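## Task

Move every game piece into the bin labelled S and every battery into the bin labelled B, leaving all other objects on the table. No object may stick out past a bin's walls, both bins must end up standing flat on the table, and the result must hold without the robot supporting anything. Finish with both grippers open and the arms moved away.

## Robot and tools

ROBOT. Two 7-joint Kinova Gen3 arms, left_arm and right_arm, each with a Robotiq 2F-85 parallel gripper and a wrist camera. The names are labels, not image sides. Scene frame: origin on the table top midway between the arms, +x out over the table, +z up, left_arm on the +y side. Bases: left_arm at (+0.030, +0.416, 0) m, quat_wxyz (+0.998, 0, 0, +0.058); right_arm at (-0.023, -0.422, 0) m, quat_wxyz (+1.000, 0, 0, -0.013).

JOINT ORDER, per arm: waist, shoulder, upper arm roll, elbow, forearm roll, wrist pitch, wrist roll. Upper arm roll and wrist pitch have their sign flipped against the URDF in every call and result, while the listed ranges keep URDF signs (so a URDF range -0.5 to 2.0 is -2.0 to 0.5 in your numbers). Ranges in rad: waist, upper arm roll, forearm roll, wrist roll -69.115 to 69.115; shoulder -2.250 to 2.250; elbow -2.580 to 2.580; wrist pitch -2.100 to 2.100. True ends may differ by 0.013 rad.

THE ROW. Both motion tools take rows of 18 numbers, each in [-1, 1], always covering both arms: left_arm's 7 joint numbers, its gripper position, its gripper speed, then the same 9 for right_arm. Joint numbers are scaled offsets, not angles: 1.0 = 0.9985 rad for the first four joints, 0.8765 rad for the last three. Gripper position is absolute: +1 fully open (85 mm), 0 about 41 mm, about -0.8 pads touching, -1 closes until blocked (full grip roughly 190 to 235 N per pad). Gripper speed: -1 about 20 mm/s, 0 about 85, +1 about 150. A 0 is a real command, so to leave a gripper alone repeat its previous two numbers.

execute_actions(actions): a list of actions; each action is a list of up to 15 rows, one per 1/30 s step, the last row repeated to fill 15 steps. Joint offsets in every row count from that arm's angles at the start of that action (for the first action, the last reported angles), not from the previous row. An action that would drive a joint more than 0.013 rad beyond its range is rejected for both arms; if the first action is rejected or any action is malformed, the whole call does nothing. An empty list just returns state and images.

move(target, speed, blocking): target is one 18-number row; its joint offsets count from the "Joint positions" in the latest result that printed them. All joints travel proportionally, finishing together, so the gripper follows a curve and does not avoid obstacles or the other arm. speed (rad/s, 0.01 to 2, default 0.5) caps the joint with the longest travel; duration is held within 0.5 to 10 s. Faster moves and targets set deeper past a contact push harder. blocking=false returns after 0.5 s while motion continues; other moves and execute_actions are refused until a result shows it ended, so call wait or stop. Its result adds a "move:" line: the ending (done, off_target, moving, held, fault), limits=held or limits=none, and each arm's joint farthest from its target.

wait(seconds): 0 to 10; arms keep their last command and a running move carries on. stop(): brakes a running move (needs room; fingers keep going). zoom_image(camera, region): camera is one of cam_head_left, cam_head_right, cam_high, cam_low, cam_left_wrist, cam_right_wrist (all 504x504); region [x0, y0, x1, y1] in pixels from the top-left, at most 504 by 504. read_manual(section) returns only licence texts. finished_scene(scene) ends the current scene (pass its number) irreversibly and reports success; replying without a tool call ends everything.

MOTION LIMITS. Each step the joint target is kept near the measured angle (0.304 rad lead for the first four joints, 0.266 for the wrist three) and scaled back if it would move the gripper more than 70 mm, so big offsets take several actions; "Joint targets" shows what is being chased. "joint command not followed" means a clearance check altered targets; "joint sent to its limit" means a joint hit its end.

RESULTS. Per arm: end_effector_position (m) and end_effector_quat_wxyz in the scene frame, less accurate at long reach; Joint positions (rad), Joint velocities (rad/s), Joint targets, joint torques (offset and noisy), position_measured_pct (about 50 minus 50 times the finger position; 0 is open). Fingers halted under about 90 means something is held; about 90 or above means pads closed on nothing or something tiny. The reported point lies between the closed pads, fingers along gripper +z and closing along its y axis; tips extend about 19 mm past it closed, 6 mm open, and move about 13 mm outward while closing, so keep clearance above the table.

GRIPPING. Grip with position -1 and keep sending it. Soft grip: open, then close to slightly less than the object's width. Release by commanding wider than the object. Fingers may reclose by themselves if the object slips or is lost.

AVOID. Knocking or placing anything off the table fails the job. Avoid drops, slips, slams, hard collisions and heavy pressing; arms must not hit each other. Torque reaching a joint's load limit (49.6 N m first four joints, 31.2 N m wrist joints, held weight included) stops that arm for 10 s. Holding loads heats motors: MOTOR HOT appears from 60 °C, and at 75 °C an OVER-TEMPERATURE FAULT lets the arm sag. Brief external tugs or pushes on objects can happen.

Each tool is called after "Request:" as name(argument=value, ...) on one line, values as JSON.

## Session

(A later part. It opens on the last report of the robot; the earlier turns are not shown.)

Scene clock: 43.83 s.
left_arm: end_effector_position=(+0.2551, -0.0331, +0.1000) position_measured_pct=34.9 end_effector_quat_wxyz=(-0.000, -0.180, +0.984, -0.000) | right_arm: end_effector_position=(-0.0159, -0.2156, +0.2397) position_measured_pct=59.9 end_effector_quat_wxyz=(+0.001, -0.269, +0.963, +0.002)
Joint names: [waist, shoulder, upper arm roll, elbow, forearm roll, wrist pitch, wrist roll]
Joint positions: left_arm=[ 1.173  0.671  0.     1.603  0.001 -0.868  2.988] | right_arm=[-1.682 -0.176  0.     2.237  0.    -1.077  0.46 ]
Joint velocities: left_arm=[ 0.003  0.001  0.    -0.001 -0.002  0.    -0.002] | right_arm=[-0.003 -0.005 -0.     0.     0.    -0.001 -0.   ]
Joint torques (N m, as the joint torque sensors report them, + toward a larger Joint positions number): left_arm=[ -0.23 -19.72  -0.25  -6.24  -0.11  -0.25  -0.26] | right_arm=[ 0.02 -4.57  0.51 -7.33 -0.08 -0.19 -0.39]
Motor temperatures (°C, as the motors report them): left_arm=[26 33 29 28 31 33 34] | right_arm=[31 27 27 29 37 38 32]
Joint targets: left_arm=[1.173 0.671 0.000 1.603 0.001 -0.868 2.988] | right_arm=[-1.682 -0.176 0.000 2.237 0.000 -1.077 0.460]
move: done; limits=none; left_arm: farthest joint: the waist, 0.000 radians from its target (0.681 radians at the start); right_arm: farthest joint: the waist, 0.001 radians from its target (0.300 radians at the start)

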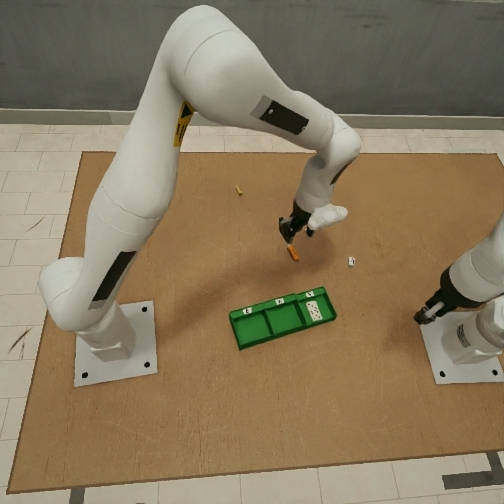

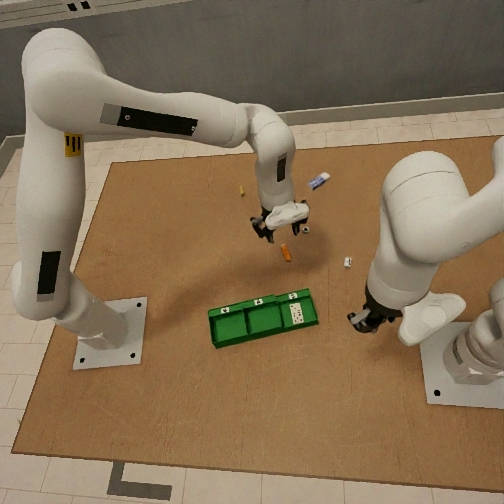

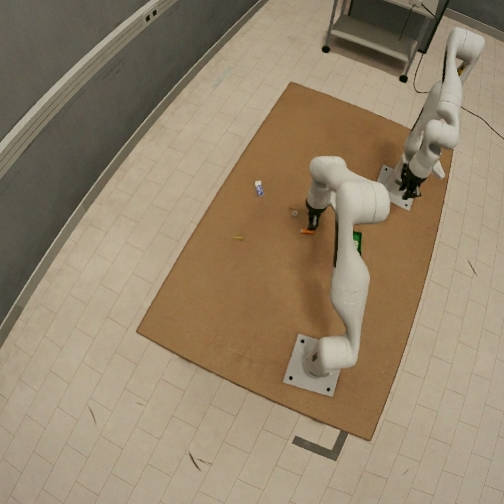

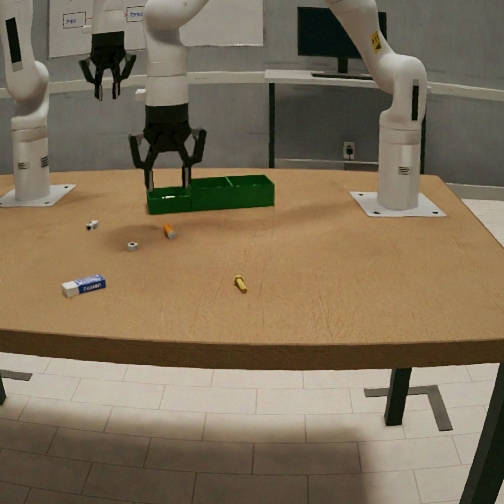

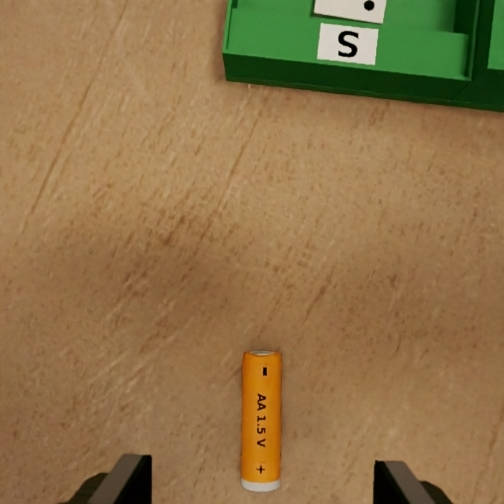

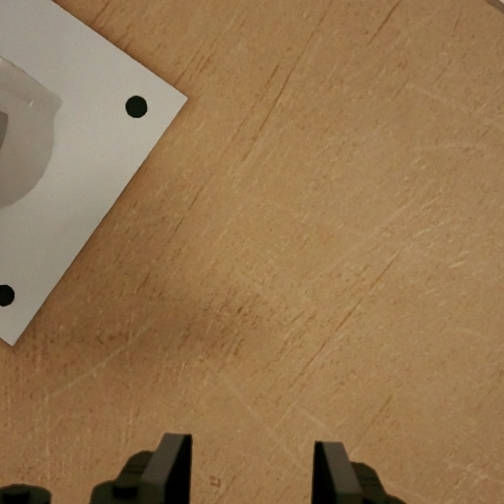

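Request:
move(target=[0,0.1325,0,0.0515,0,0.21,0,-0.1,0,0,0,0,0,0,0,0,-0.2,-0.5], speed=0.25)

Request:
move(target=[0,0,0,0,0,0,0,-1,-0.3,0,0,0,0,0,0,0,-0.2,-0.5])

Request:
move(target=[0,-0.18,0,0,0,-0.205,0,-1,-0.3,0,0,0,0,0,0,0,-0.2,-0.5], speed=0.4)

Request:
move(target=[0.406,-0.257,0,0.561,0,0.346,0.345,-1,-0.3,0,0,0,0,0,0,0,-0.2,-0.5], speed=0.7)

Scene clock: 54.20 s.
left_arm: end_effector_position=(+0.2553, -0.0332, +0.0223) position_measured_pct=54.8 end_effector_quat_wxyz=(-0.000, -0.180, +0.984, -0.000) | right_arm: end_effector_position=(-0.0159, -0.2156, +0.2397) position_measured_pct=59.9 end_effector_quat_wxyz=(+0.001, -0.269, +0.963, +0.002)
Joint names: [waist, shoulder, upper arm roll, elbow, forearm roll, wrist pitch, wrist roll]
Joint positions: left_arm=[ 1.173  0.803  0.     1.654  0.001 -0.684  2.988] | right_arm=[-1.682 -0.176  0.     2.237  0.    -1.077  0.46 ]
Joint velocities: left_arm=[-0.     0.002  0.    -0.    -0.     0.     0.001] | right_arm=[-0.     0.     0.    -0.001  0.    -0.    -0.   ]
Joint torques (N m, as the joint torque sensors report them, + toward a larger Joint positions number): left_arm=[  0.07 -19.94  -0.43  -5.2   -0.09  -0.12  -0.26] | right_arm=[ 0.16 -4.74  0.43 -7.38 -0.13 -0.3  -0.46]
Motor temperatures (°C, as the motors report them): left_arm=[26 33 29 28 31 33 34] | right_arm=[31 27 27 29 37 38 32]
Joint targets: left_arm=[1.173 0.803 0.000 1.654 0.001 -0.684 2.988] | right_arm=[-1.682 -0.176 0.000 2.237 0.000 -1.077 0.460]
move: done; limits=none; left_arm: farthest joint: the waist, 0.000 radians from its target (0.000 radians at the start); right_arm: farthest joint: the waist, 0.000 radians from its target (0.000 radians at the start)

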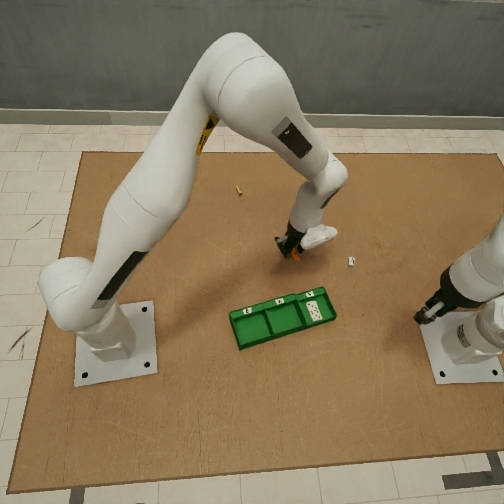

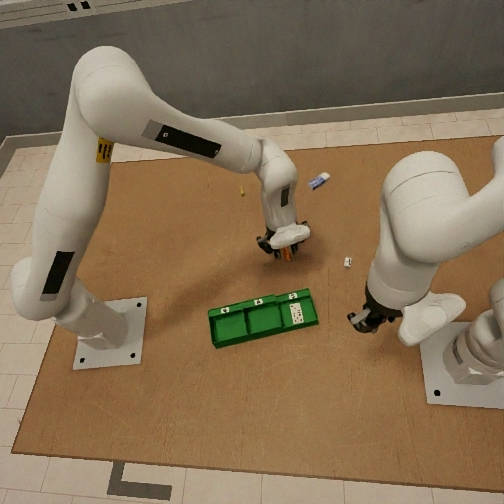

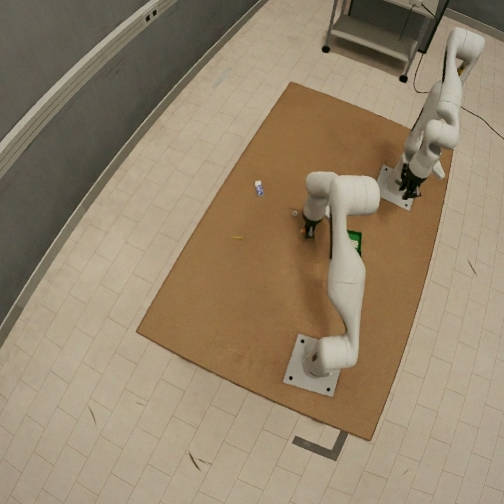

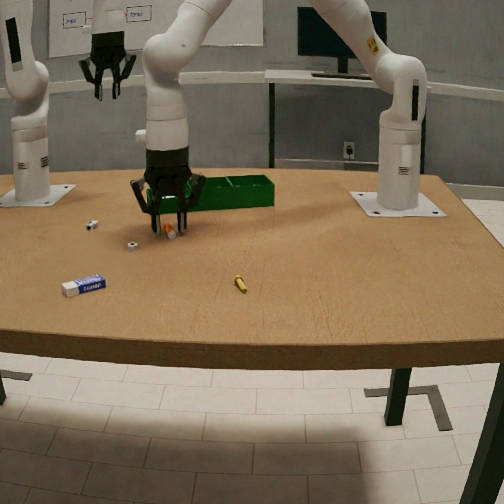

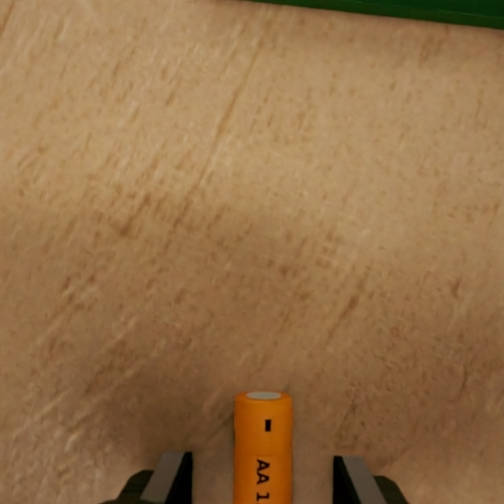

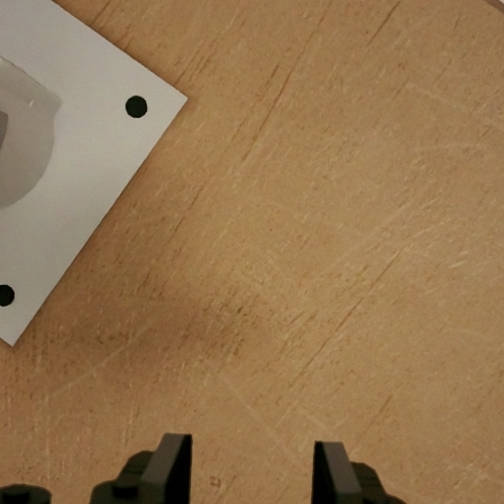

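Scene clock: 54.93 s.
left_arm: end_effector_position=(+0.2554, -0.0335, +0.0227) position_measured_pct=81.0 end_effector_quat_wxyz=(+0.000, -0.180, +0.984, -0.001) | right_arm: end_effector_position=(-0.0159, -0.2156, +0.2397) position_measured_pct=59.9 end_effector_quat_wxyz=(+0.001, -0.269, +0.963, +0.002)
Joint names: [waist, shoulder, upper arm roll, elbow, forearm roll, wrist pitch, wrist roll]
Joint positions: left_arm=[ 1.173  0.802  0.     1.654  0.001 -0.684  2.988] | right_arm=[-1.682 -0.176  0.     2.237  0.    -1.077  0.46 ]
Joint velocities: left_arm=[-0.     0.001  0.001  0.     0.     0.     0.001] | right_arm=[-0.001 -0.001  0.    -0.001  0.001 -0.    -0.   ]
Joint torques (N m, as the joint torque sensors report them, + toward a larger Joint positions number): left_arm=[  0.12 -19.74  -0.26  -4.88  -0.19  -0.18  -0.3 ] | right_arm=[ 0.09 -4.86  0.47 -7.23 -0.07 -0.21 -0.39]
Motor temperatures (°C, as the motors report them): left_arm=[26 33 29 28 31 33 34] | right_arm=[31 27 27 29 37 38 32]
Joint targets: left_arm=[1.173 0.803 0.000 1.654 0.001 -0.684 2.988] | right_arm=[-1.682 -0.176 0.000 2.237 0.000 -1.077 0.460]
move: done; limits=none; left_arm: farthest joint: the shoulder, 0.001 radians from its target (0.000 radians at the start); right_arm: farthest joint: the waist, 0.000 radians from its target (0.000 radians at the start)

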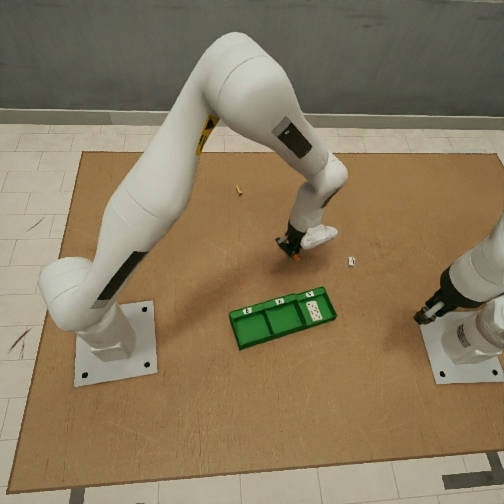

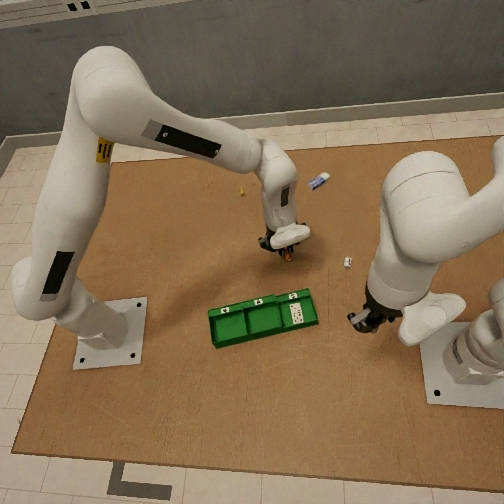

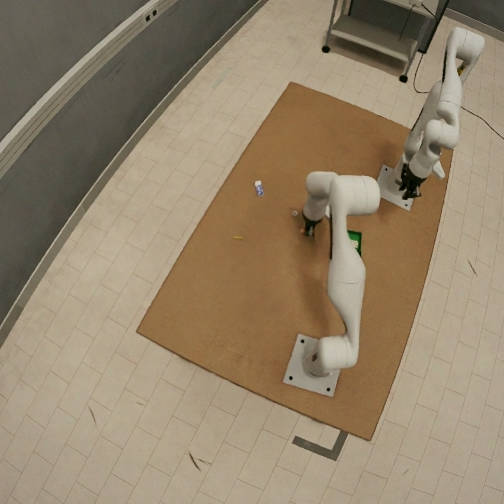

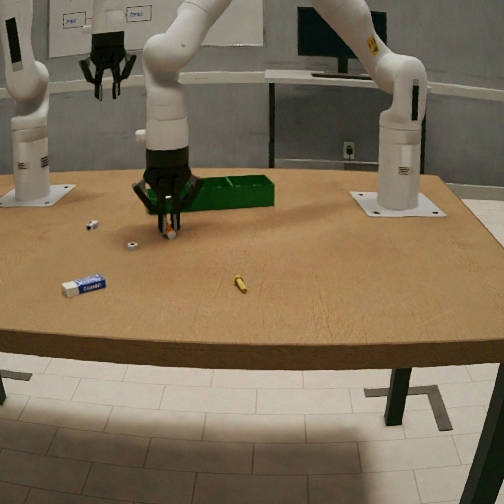

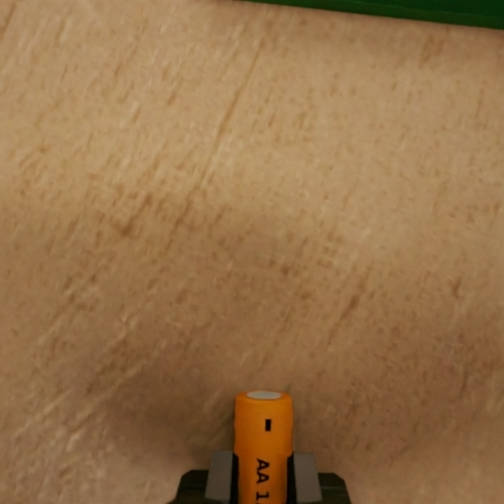

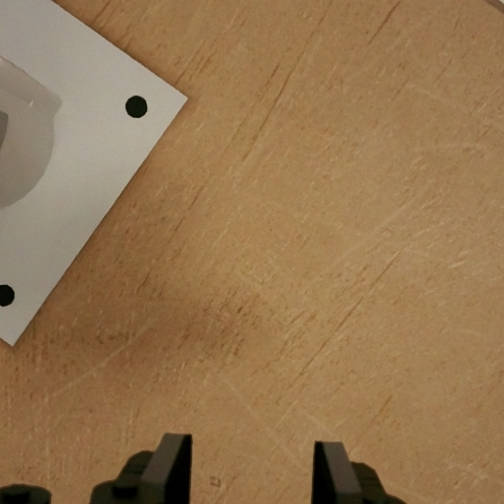

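Scene clock: 55.93 s.
left_arm: end_effector_position=(+0.2470, -0.0188, +0.1114) position_measured_pct=81.0 end_effector_quat_wxyz=(-0.000, -0.180, +0.984, -0.001) | right_arm: end_effector_position=(-0.0159, -0.2156, +0.2397) position_measured_pct=59.9 end_effector_quat_wxyz=(+0.001, -0.269, +0.963, +0.002)
Joint names: [waist, shoulder, upper arm roll, elbow, forearm roll, wrist pitch, wrist roll]
Joint positions: left_arm=[ 1.173  0.623  0.     1.654  0.001 -0.864  2.988] | right_arm=[-1.682 -0.176  0.     2.237  0.    -1.077  0.46 ]
Joint velocities: left_arm=[-0.001 -0.004  0.    -0.    -0.     0.    -0.   ] | right_arm=[ 0.001 -0.    -0.     0.001 -0.001  0.001 -0.   ]
Joint torques (N m, as the joint torque sensors report them, + toward a larger Joint positions number): left_arm=[  0.06 -18.99  -0.41  -6.28  -0.16  -0.15  -0.29] | right_arm=[ 0.06 -4.84  0.44 -7.35 -0.09 -0.2  -0.43]
Motor temperatures (°C, as the motors report them): left_arm=[26 33 29 28 31 33 34] | right_arm=[31 27 27 29 37 38 32]
Joint targets: left_arm=[1.173 0.622 0.000 1.654 0.001 -0.864 2.988] | right_arm=[-1.682 -0.176 0.000 2.237 0.000 -1.077 0.460]
move: done; limits=none; left_arm: farthest joint: the waist, 0.000 radians from its target (0.000 radians at the start); right_arm: farthest joint: the waist, 0.000 radians from its target (0.000 radians at the start)

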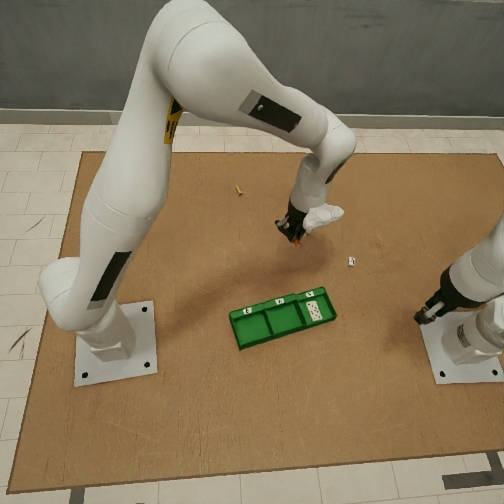

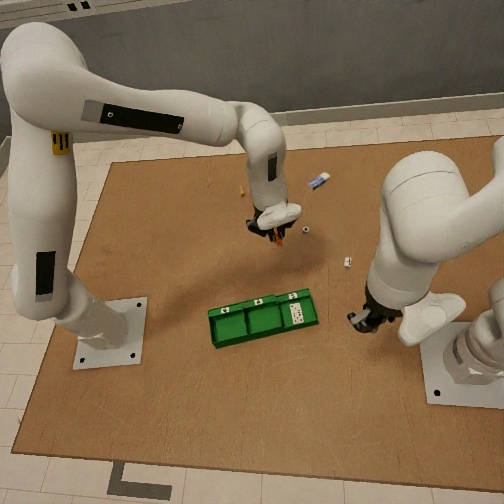

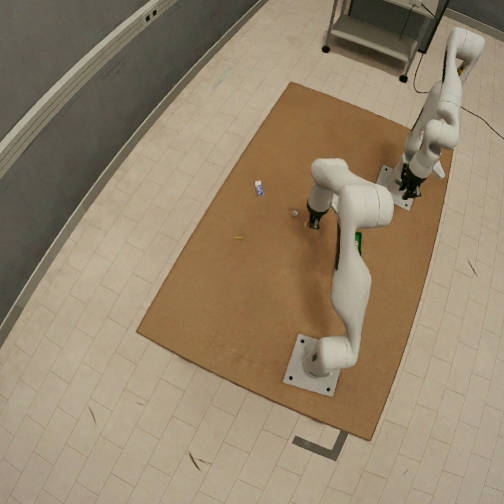

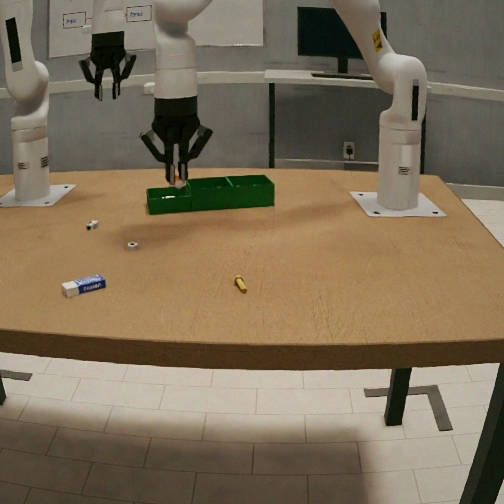

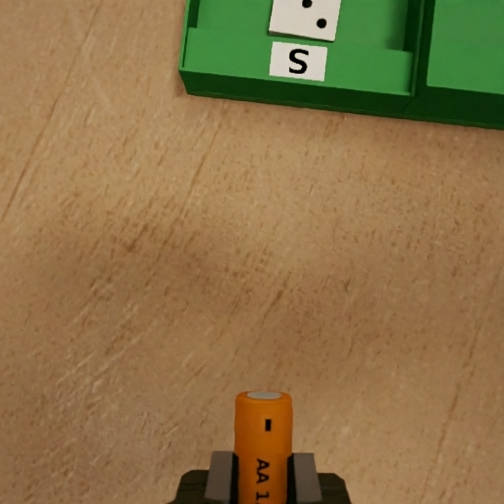

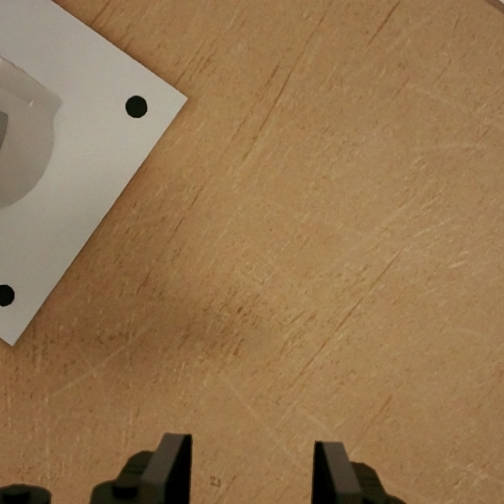

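Scene clock: 57.40 s.
left_arm: end_effector_position=(+0.0401, +0.0967, +0.1003) position_measured_pct=81.0 end_effector_quat_wxyz=(-0.000, -0.129, +0.992, -0.000) | right_arm: end_effector_position=(-0.0159, -0.2156, +0.2397) position_measured_pct=59.9 end_effector_quat_wxyz=(+0.001, -0.269, +0.963, +0.002)
Joint names: [waist, shoulder, upper arm roll, elbow, forearm roll, wrist pitch, wrist roll]
Joint positions: left_arm=[ 1.578  0.366  0.     2.214  0.001 -0.56   3.29 ] | right_arm=[-1.682 -0.176  0.     2.237  0.    -1.077  0.46 ]
Joint velocities: left_arm=[ 0.003 -0.002 -0.     0.    -0.001 -0.     0.   ] | right_arm=[ 0.001  0.002  0.    -0.     0.     0.     0.   ]
Joint torques (N m, as the joint torque sensors report them, + toward a larger Joint positions number): left_arm=[ -0.16 -12.39  -0.12  -4.25  -0.16  -0.24  -0.23] | right_arm=[ 0.01 -4.82  0.31 -7.39 -0.05 -0.2  -0.37]
Motor temperatures (°C, as the motors report them): left_arm=[26 33 29 28 31 33 34] | right_arm=[31 27 27 29 37 38 32]
Joint targets: left_arm=[1.578 0.366 0.000 2.214 0.001 -0.560 3.290] | right_arm=[-1.682 -0.176 0.000 2.237 0.000 -1.077 0.460]
move: done; limits=none; left_arm: farthest joint: the waist, 0.001 radians from its target (0.406 radians at the start); right_arm: farthest joint: the waist, 0.000 radians from its target (0.000 radians at the start)

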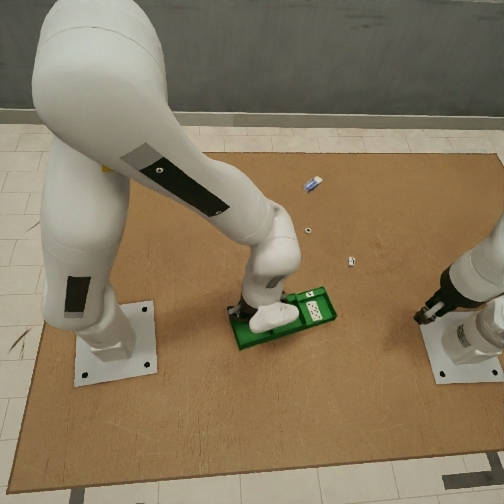

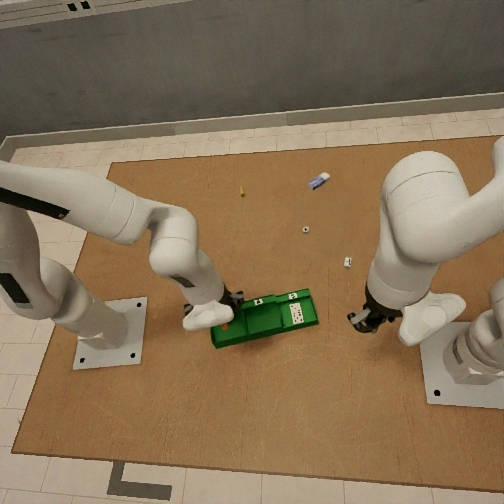

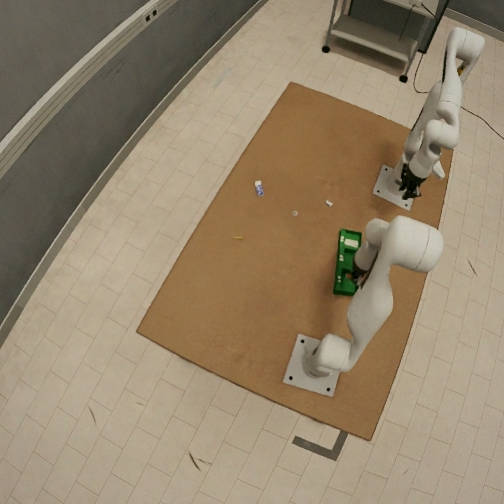

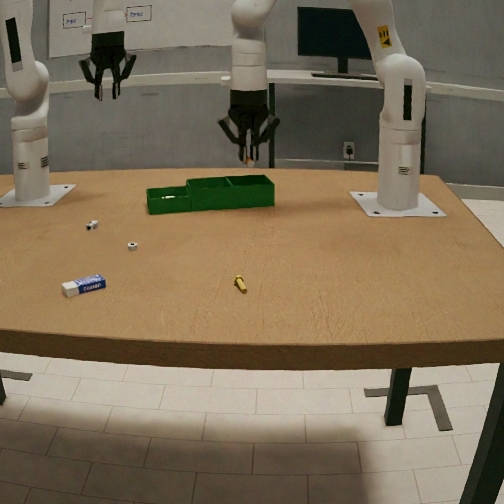

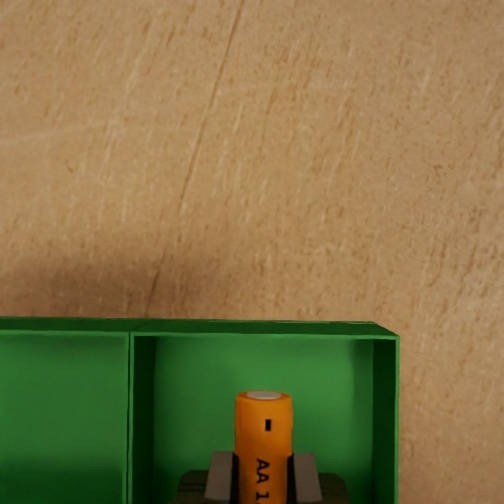

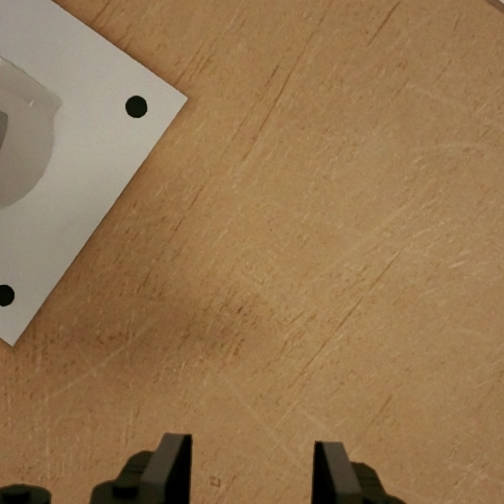

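Request:
move(target=[0.012,0.06,0,0.025,0,0.097,0,-1,-0.3,0,0,0,0,0,0,0,-0.2,-0.5], speed=0.3)

Request:
move(target=[0,0.1375,0,0.038,0,0.199,0,-1,-0.3,0,0,0,0,0,0,0,-0.2,-0.5], speed=0.2)

Request:
move(target=[0,0,0,0,0,0,0,-0.4,-0.5,0,0,0,0,0,0,0,-0.2,-0.5])

Request:
move(target=[0,-0.6,0,-0.18,0,-0.89,0,-0.4,-0.5,0,0,0,0,0,0,0,-0.2,-0.5], speed=0.7)

Scene clock: 64.93 s.
left_arm: end_effector_position=(+0.0363, +0.0965, +0.0774) position_measured_pct=81.0 end_effector_quat_wxyz=(-0.000, -0.123, +0.992, -0.001) | right_arm: end_effector_position=(-0.0159, -0.2156, +0.2397) position_measured_pct=59.9 end_effector_quat_wxyz=(+0.001, -0.269, +0.963, +0.002)
Joint names: [waist, shoulder, upper arm roll, elbow, forearm roll, wrist pitch, wrist roll]
Joint positions: left_arm=[ 1.59   0.426  0.     2.239  0.001 -0.475  3.29 ] | right_arm=[-1.682 -0.176  0.     2.237  0.    -1.077  0.46 ]
Joint velocities: left_arm=[ 0.001  0.001  0.     0.001  0.001 -0.    -0.001] | right_arm=[ 0.001 -0.    -0.    -0.001 -0.    -0.    -0.   ]
Joint torques (N m, as the joint torque sensors report them, + toward a larger Joint positions number): left_arm=[  0.09 -12.81  -0.16  -3.69  -0.18  -0.17  -0.27] | right_arm=[ 0.06 -4.74  0.54 -7.42 -0.14 -0.31 -0.38]
Motor temperatures (°C, as the motors report them): left_arm=[26 33 29 28 31 33 34] | right_arm=[31 27 27 29 37 38 32]
Joint targets: left_arm=[1.590 0.426 0.000 2.239 0.001 -0.475 3.290] | right_arm=[-1.682 -0.176 0.000 2.237 0.000 -1.077 0.460]
move: done; limits=none; left_arm: farthest joint: the waist, 0.000 radians from its target (0.012 radians at the start); right_arm: farthest joint: the waist, 0.000 radians from its target (0.000 radians at the start)

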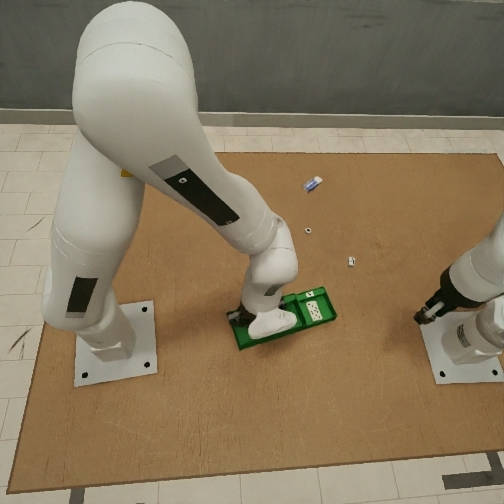

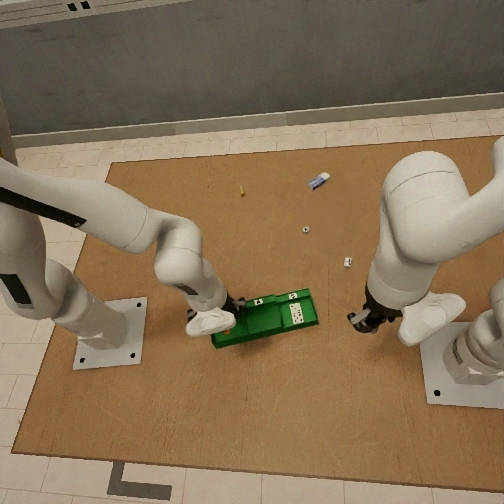

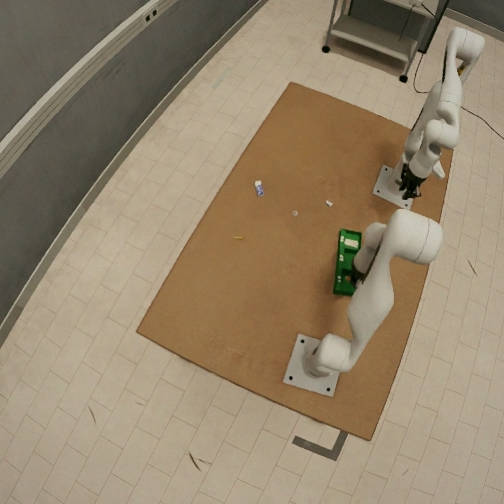

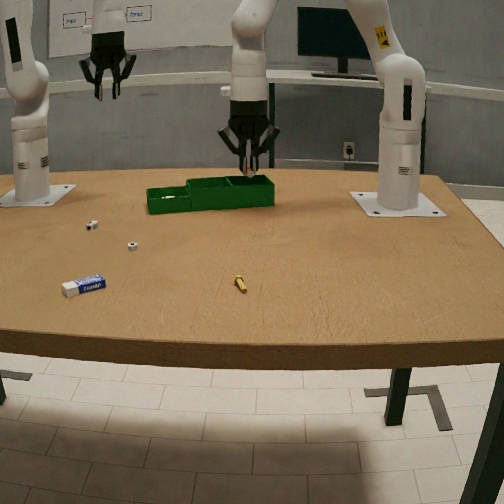

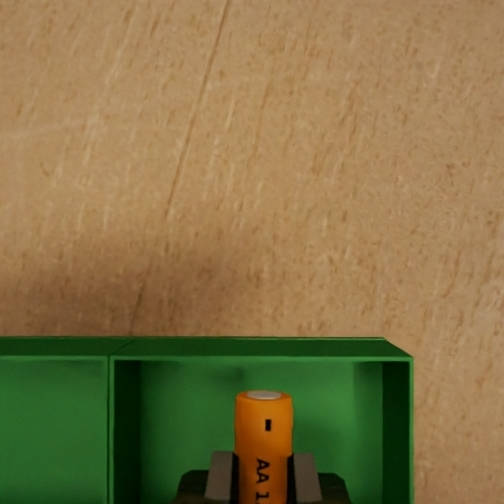

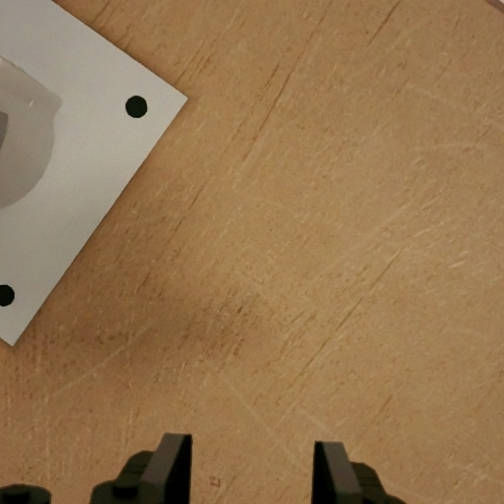

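Scene clock: 66.23 s.
left_arm: end_effector_position=(+0.0363, +0.0967, +0.0292) position_measured_pct=81.0 end_effector_quat_wxyz=(-0.000, -0.123, +0.992, -0.000) | right_arm: end_effector_position=(-0.0159, -0.2156, +0.2397) position_measured_pct=59.9 end_effector_quat_wxyz=(+0.001, -0.269, +0.963, +0.002)
Joint names: [waist, shoulder, upper arm roll, elbow, forearm roll, wrist pitch, wrist roll]
Joint positions: left_arm=[ 1.59   0.563  0.     2.277  0.001 -0.301  3.29 ] | right_arm=[-1.682 -0.176  0.     2.237  0.    -1.077  0.46 ]
Joint velocities: left_arm=[ 0.     0.002  0.    -0.001  0.001  0.001 -0.002] | right_arm=[-0.    -0.002 -0.     0.     0.001  0.002 -0.   ]
Joint torques (N m, as the joint torque sensors report them, + toward a larger Joint positions number): left_arm=[  0.2  -13.37  -0.36  -1.94  -0.13  -0.14  -0.21] | right_arm=[ 0.22 -4.92  0.4  -7.27 -0.01 -0.23 -0.42]
Motor temperatures (°C, as the motors report them): left_arm=[26 33 29 28 31 33 34] | right_arm=[31 27 27 29 37 38 32]
Joint targets: left_arm=[1.590 0.563 0.000 2.277 0.001 -0.301 3.290] | right_arm=[-1.682 -0.176 0.000 2.237 0.000 -1.077 0.460]
move: done; limits=none; left_arm: farthest joint: the shoulder, 0.001 radians from its target (0.137 radians at the start); right_arm: farthest joint: the waist, 0.000 radians from its target (0.000 radians at the start)

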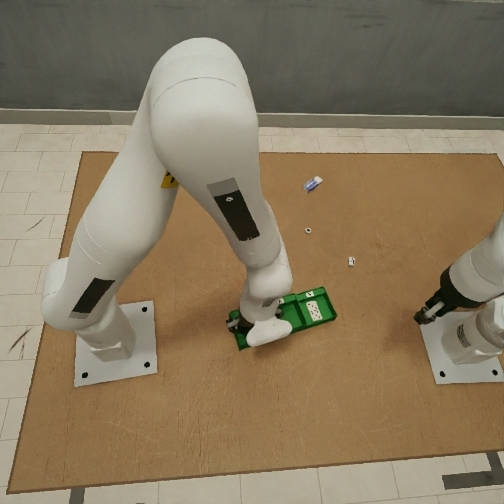

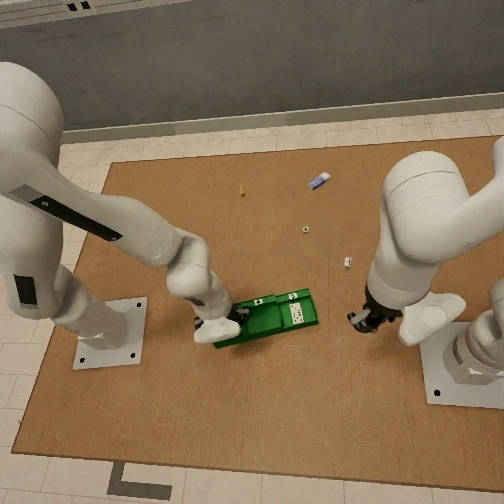

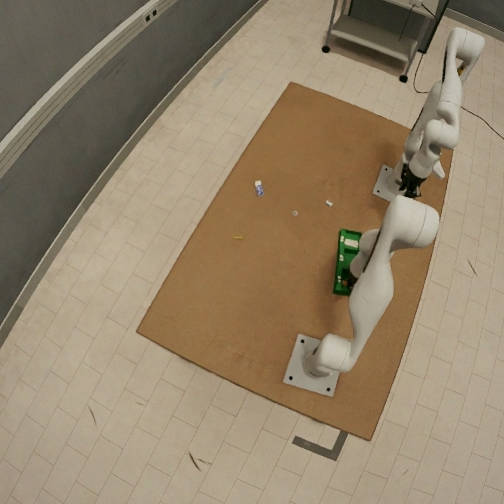

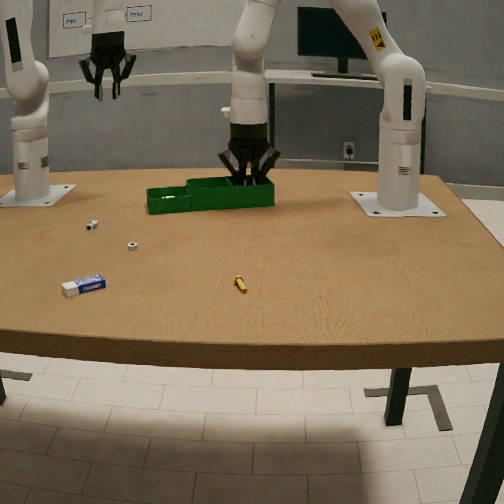

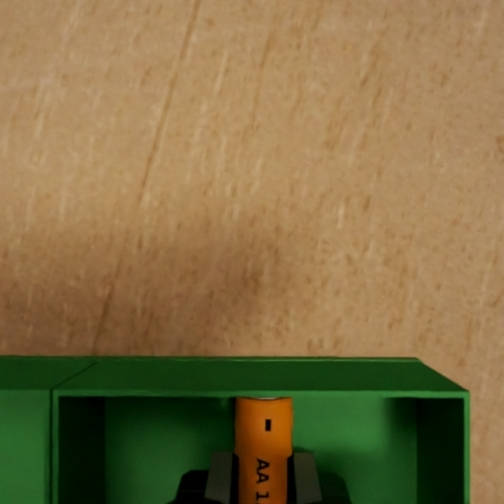

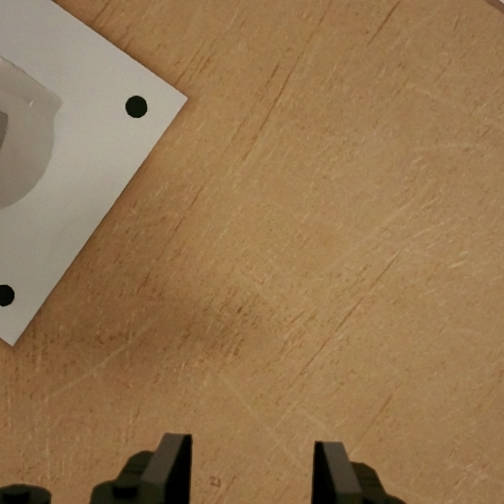

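Scene clock: 66.77 s.
left_arm: end_effector_position=(+0.0363, +0.0967, +0.0292) position_measured_pct=69.8 end_effector_quat_wxyz=(-0.000, -0.123, +0.992, -0.000) | right_arm: end_effector_position=(-0.0159, -0.2156, +0.2397) position_measured_pct=59.9 end_effector_quat_wxyz=(+0.001, -0.269, +0.963, +0.002)
Joint names: [waist, shoulder, upper arm roll, elbow, forearm roll, wrist pitch, wrist roll]
Joint positions: left_arm=[ 1.59   0.563  0.     2.277  0.001 -0.301  3.29 ] | right_arm=[-1.682 -0.176  0.     2.237  0.    -1.077  0.46 ]
Joint velocities: left_arm=[-0.     0.001 -0.    -0.    -0.001 -0.    -0.001] | right_arm=[ 0.     0.001  0.    -0.    -0.     0.001 -0.   ]
Joint torques (N m, as the joint torque sensors report them, + toward a larger Joint positions number): left_arm=[  0.21 -13.65  -0.2   -2.26  -0.08  -0.17  -0.3 ] | right_arm=[ 0.03 -4.74  0.32 -7.37 -0.1  -0.18 -0.4 ]
Motor temperatures (°C, as the motors report them): left_arm=[26 33 29 28 31 33 34] | right_arm=[31 27 27 29 37 38 32]
Joint targets: left_arm=[1.590 0.563 0.000 2.277 0.001 -0.301 3.290] | right_arm=[-1.682 -0.176 0.000 2.237 0.000 -1.077 0.460]
move: done; limits=none; left_arm: farthest joint: the waist, 0.000 radians from its target (0.000 radians at the start); right_arm: farthest joint: the waist, 0.000 radians from its target (0.000 radians at the start)

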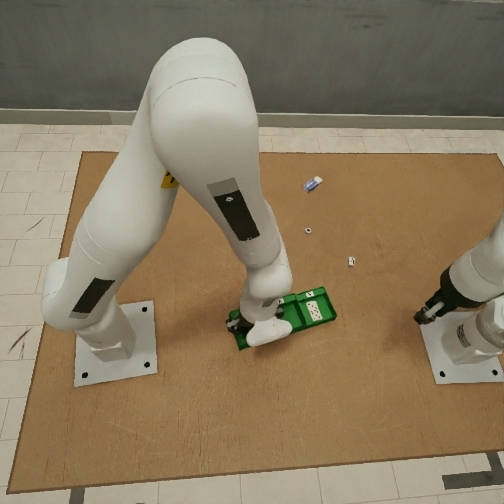

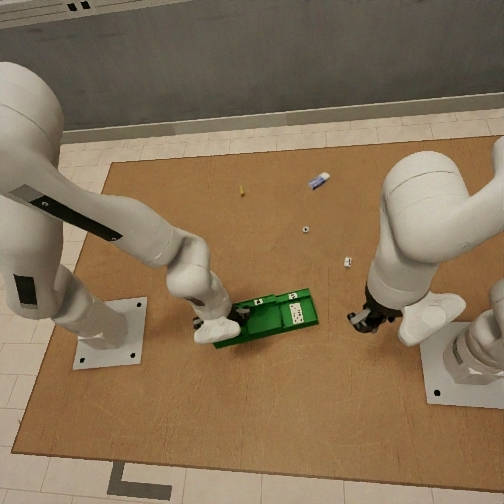

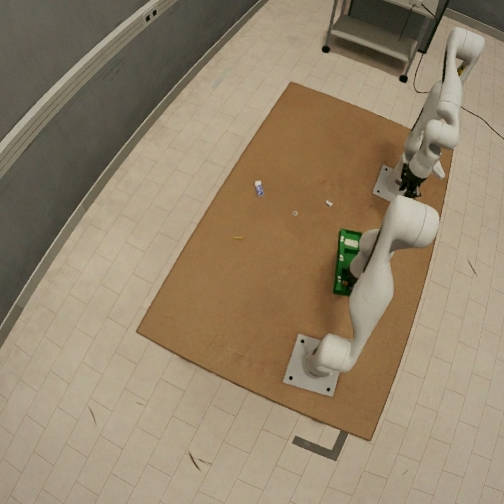

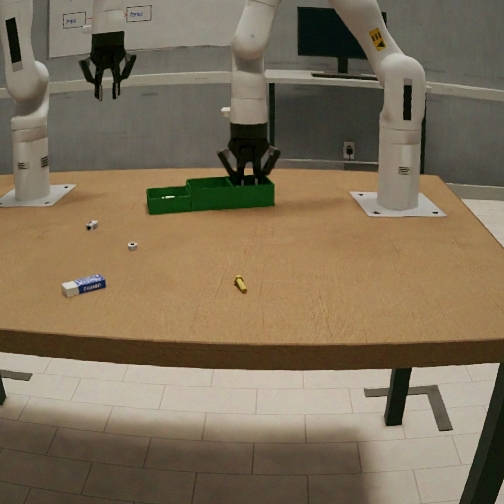

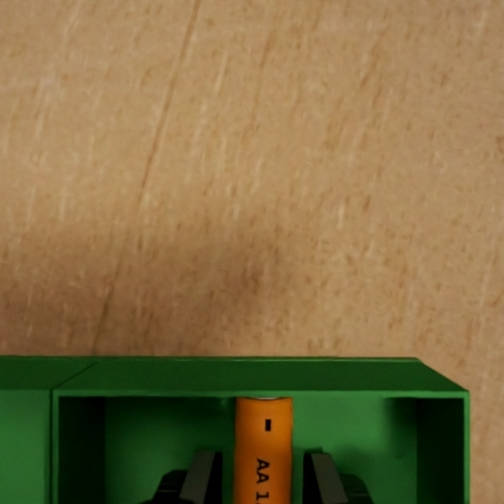

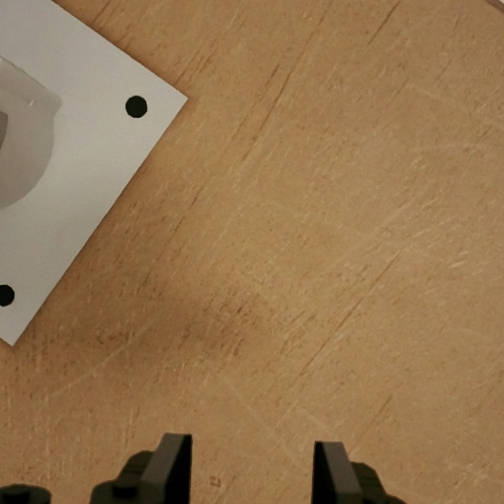

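Scene clock: 68.53 s.
left_arm: end_effector_position=(+0.0307, +0.1527, +0.2460) position_measured_pct=69.8 end_effector_quat_wxyz=(-0.000, -0.123, +0.992, +0.000) | right_arm: end_effector_position=(-0.0159, -0.2156, +0.2397) position_measured_pct=59.9 end_effector_quat_wxyz=(+0.001, -0.269, +0.963, +0.002)
Joint names: [waist, shoulder, upper arm roll, elbow, forearm roll, wrist pitch, wrist roll]
Joint positions: left_arm=[ 1.59  -0.036  0.     2.097  0.001 -1.081  3.29 ] | right_arm=[-1.682 -0.176  0.     2.237  0.    -1.077  0.46 ]
Joint velocities: left_arm=[ 0.    -0.001  0.001 -0.    -0.     0.     0.001] | right_arm=[-0.001 -0.    -0.    -0.001  0.001 -0.002  0.   ]
Joint torques (N m, as the joint torque sensors report them, + toward a larger Joint positions number): left_arm=[ 0.22 -7.46  0.03 -7.42 -0.16 -0.2  -0.26] | right_arm=[ 0.13 -4.81  0.47 -7.5  -0.08 -0.28 -0.47]
Motor temperatures (°C, as the motors report them): left_arm=[26 33 29 28 31 33 34] | right_arm=[31 27 27 29 37 38 32]
Joint targets: left_arm=[1.590 -0.036 0.000 2.097 0.001 -1.081 3.290] | right_arm=[-1.682 -0.176 0.000 2.237 0.000 -1.077 0.460]
move: done; limits=none; left_arm: farthest joint: the waist, 0.000 radians from its target (0.000 radians at the start); right_arm: farthest joint: the waist, 0.000 radians from its target (0.000 radians at the start)

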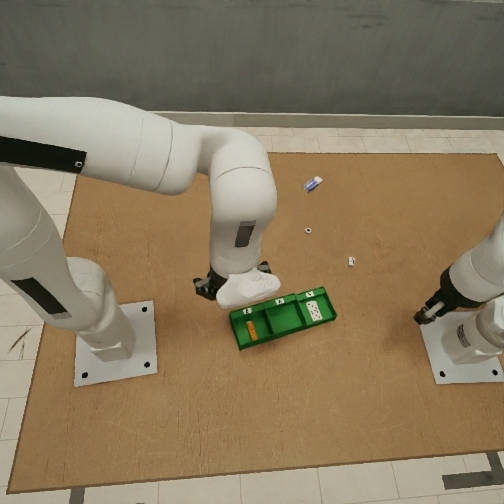

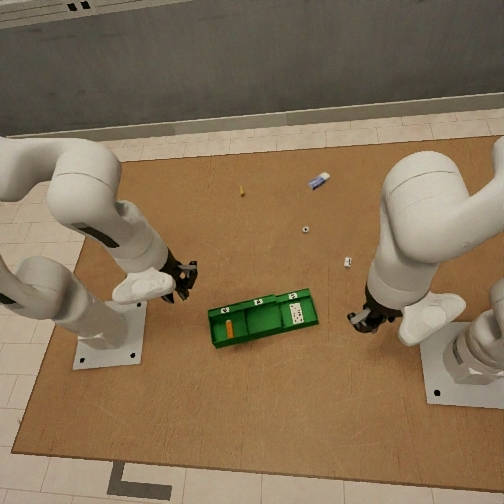

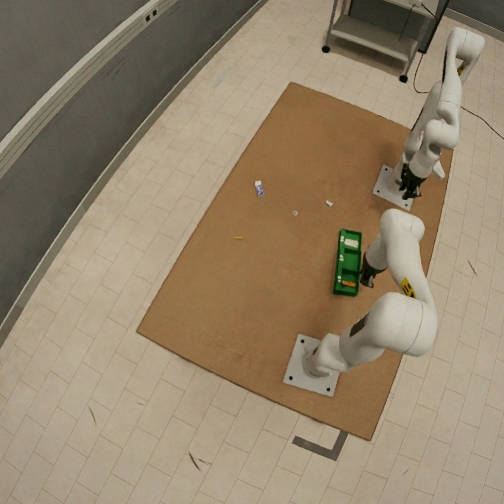

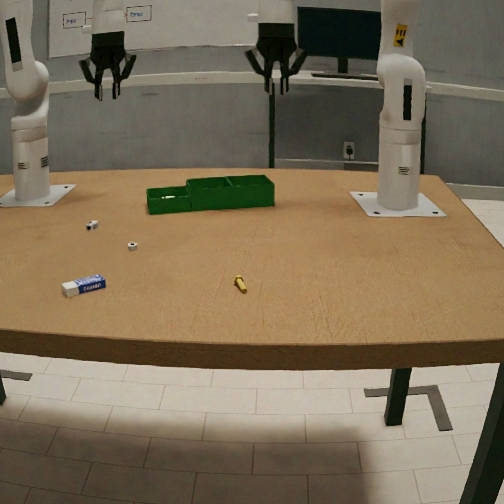

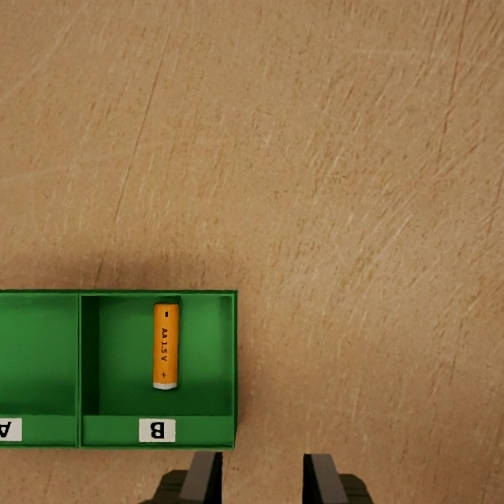

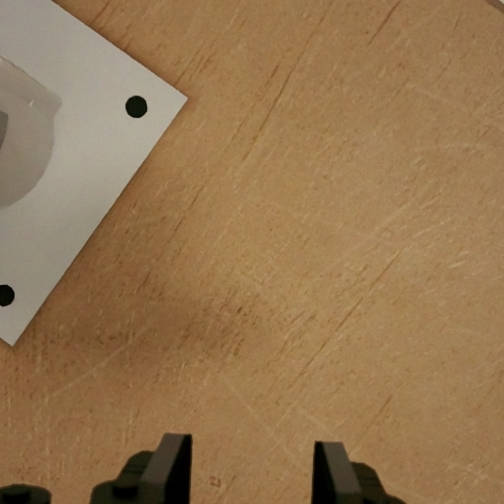

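Request:
finished_scene(scene=2)

The scene is finished: the task was done.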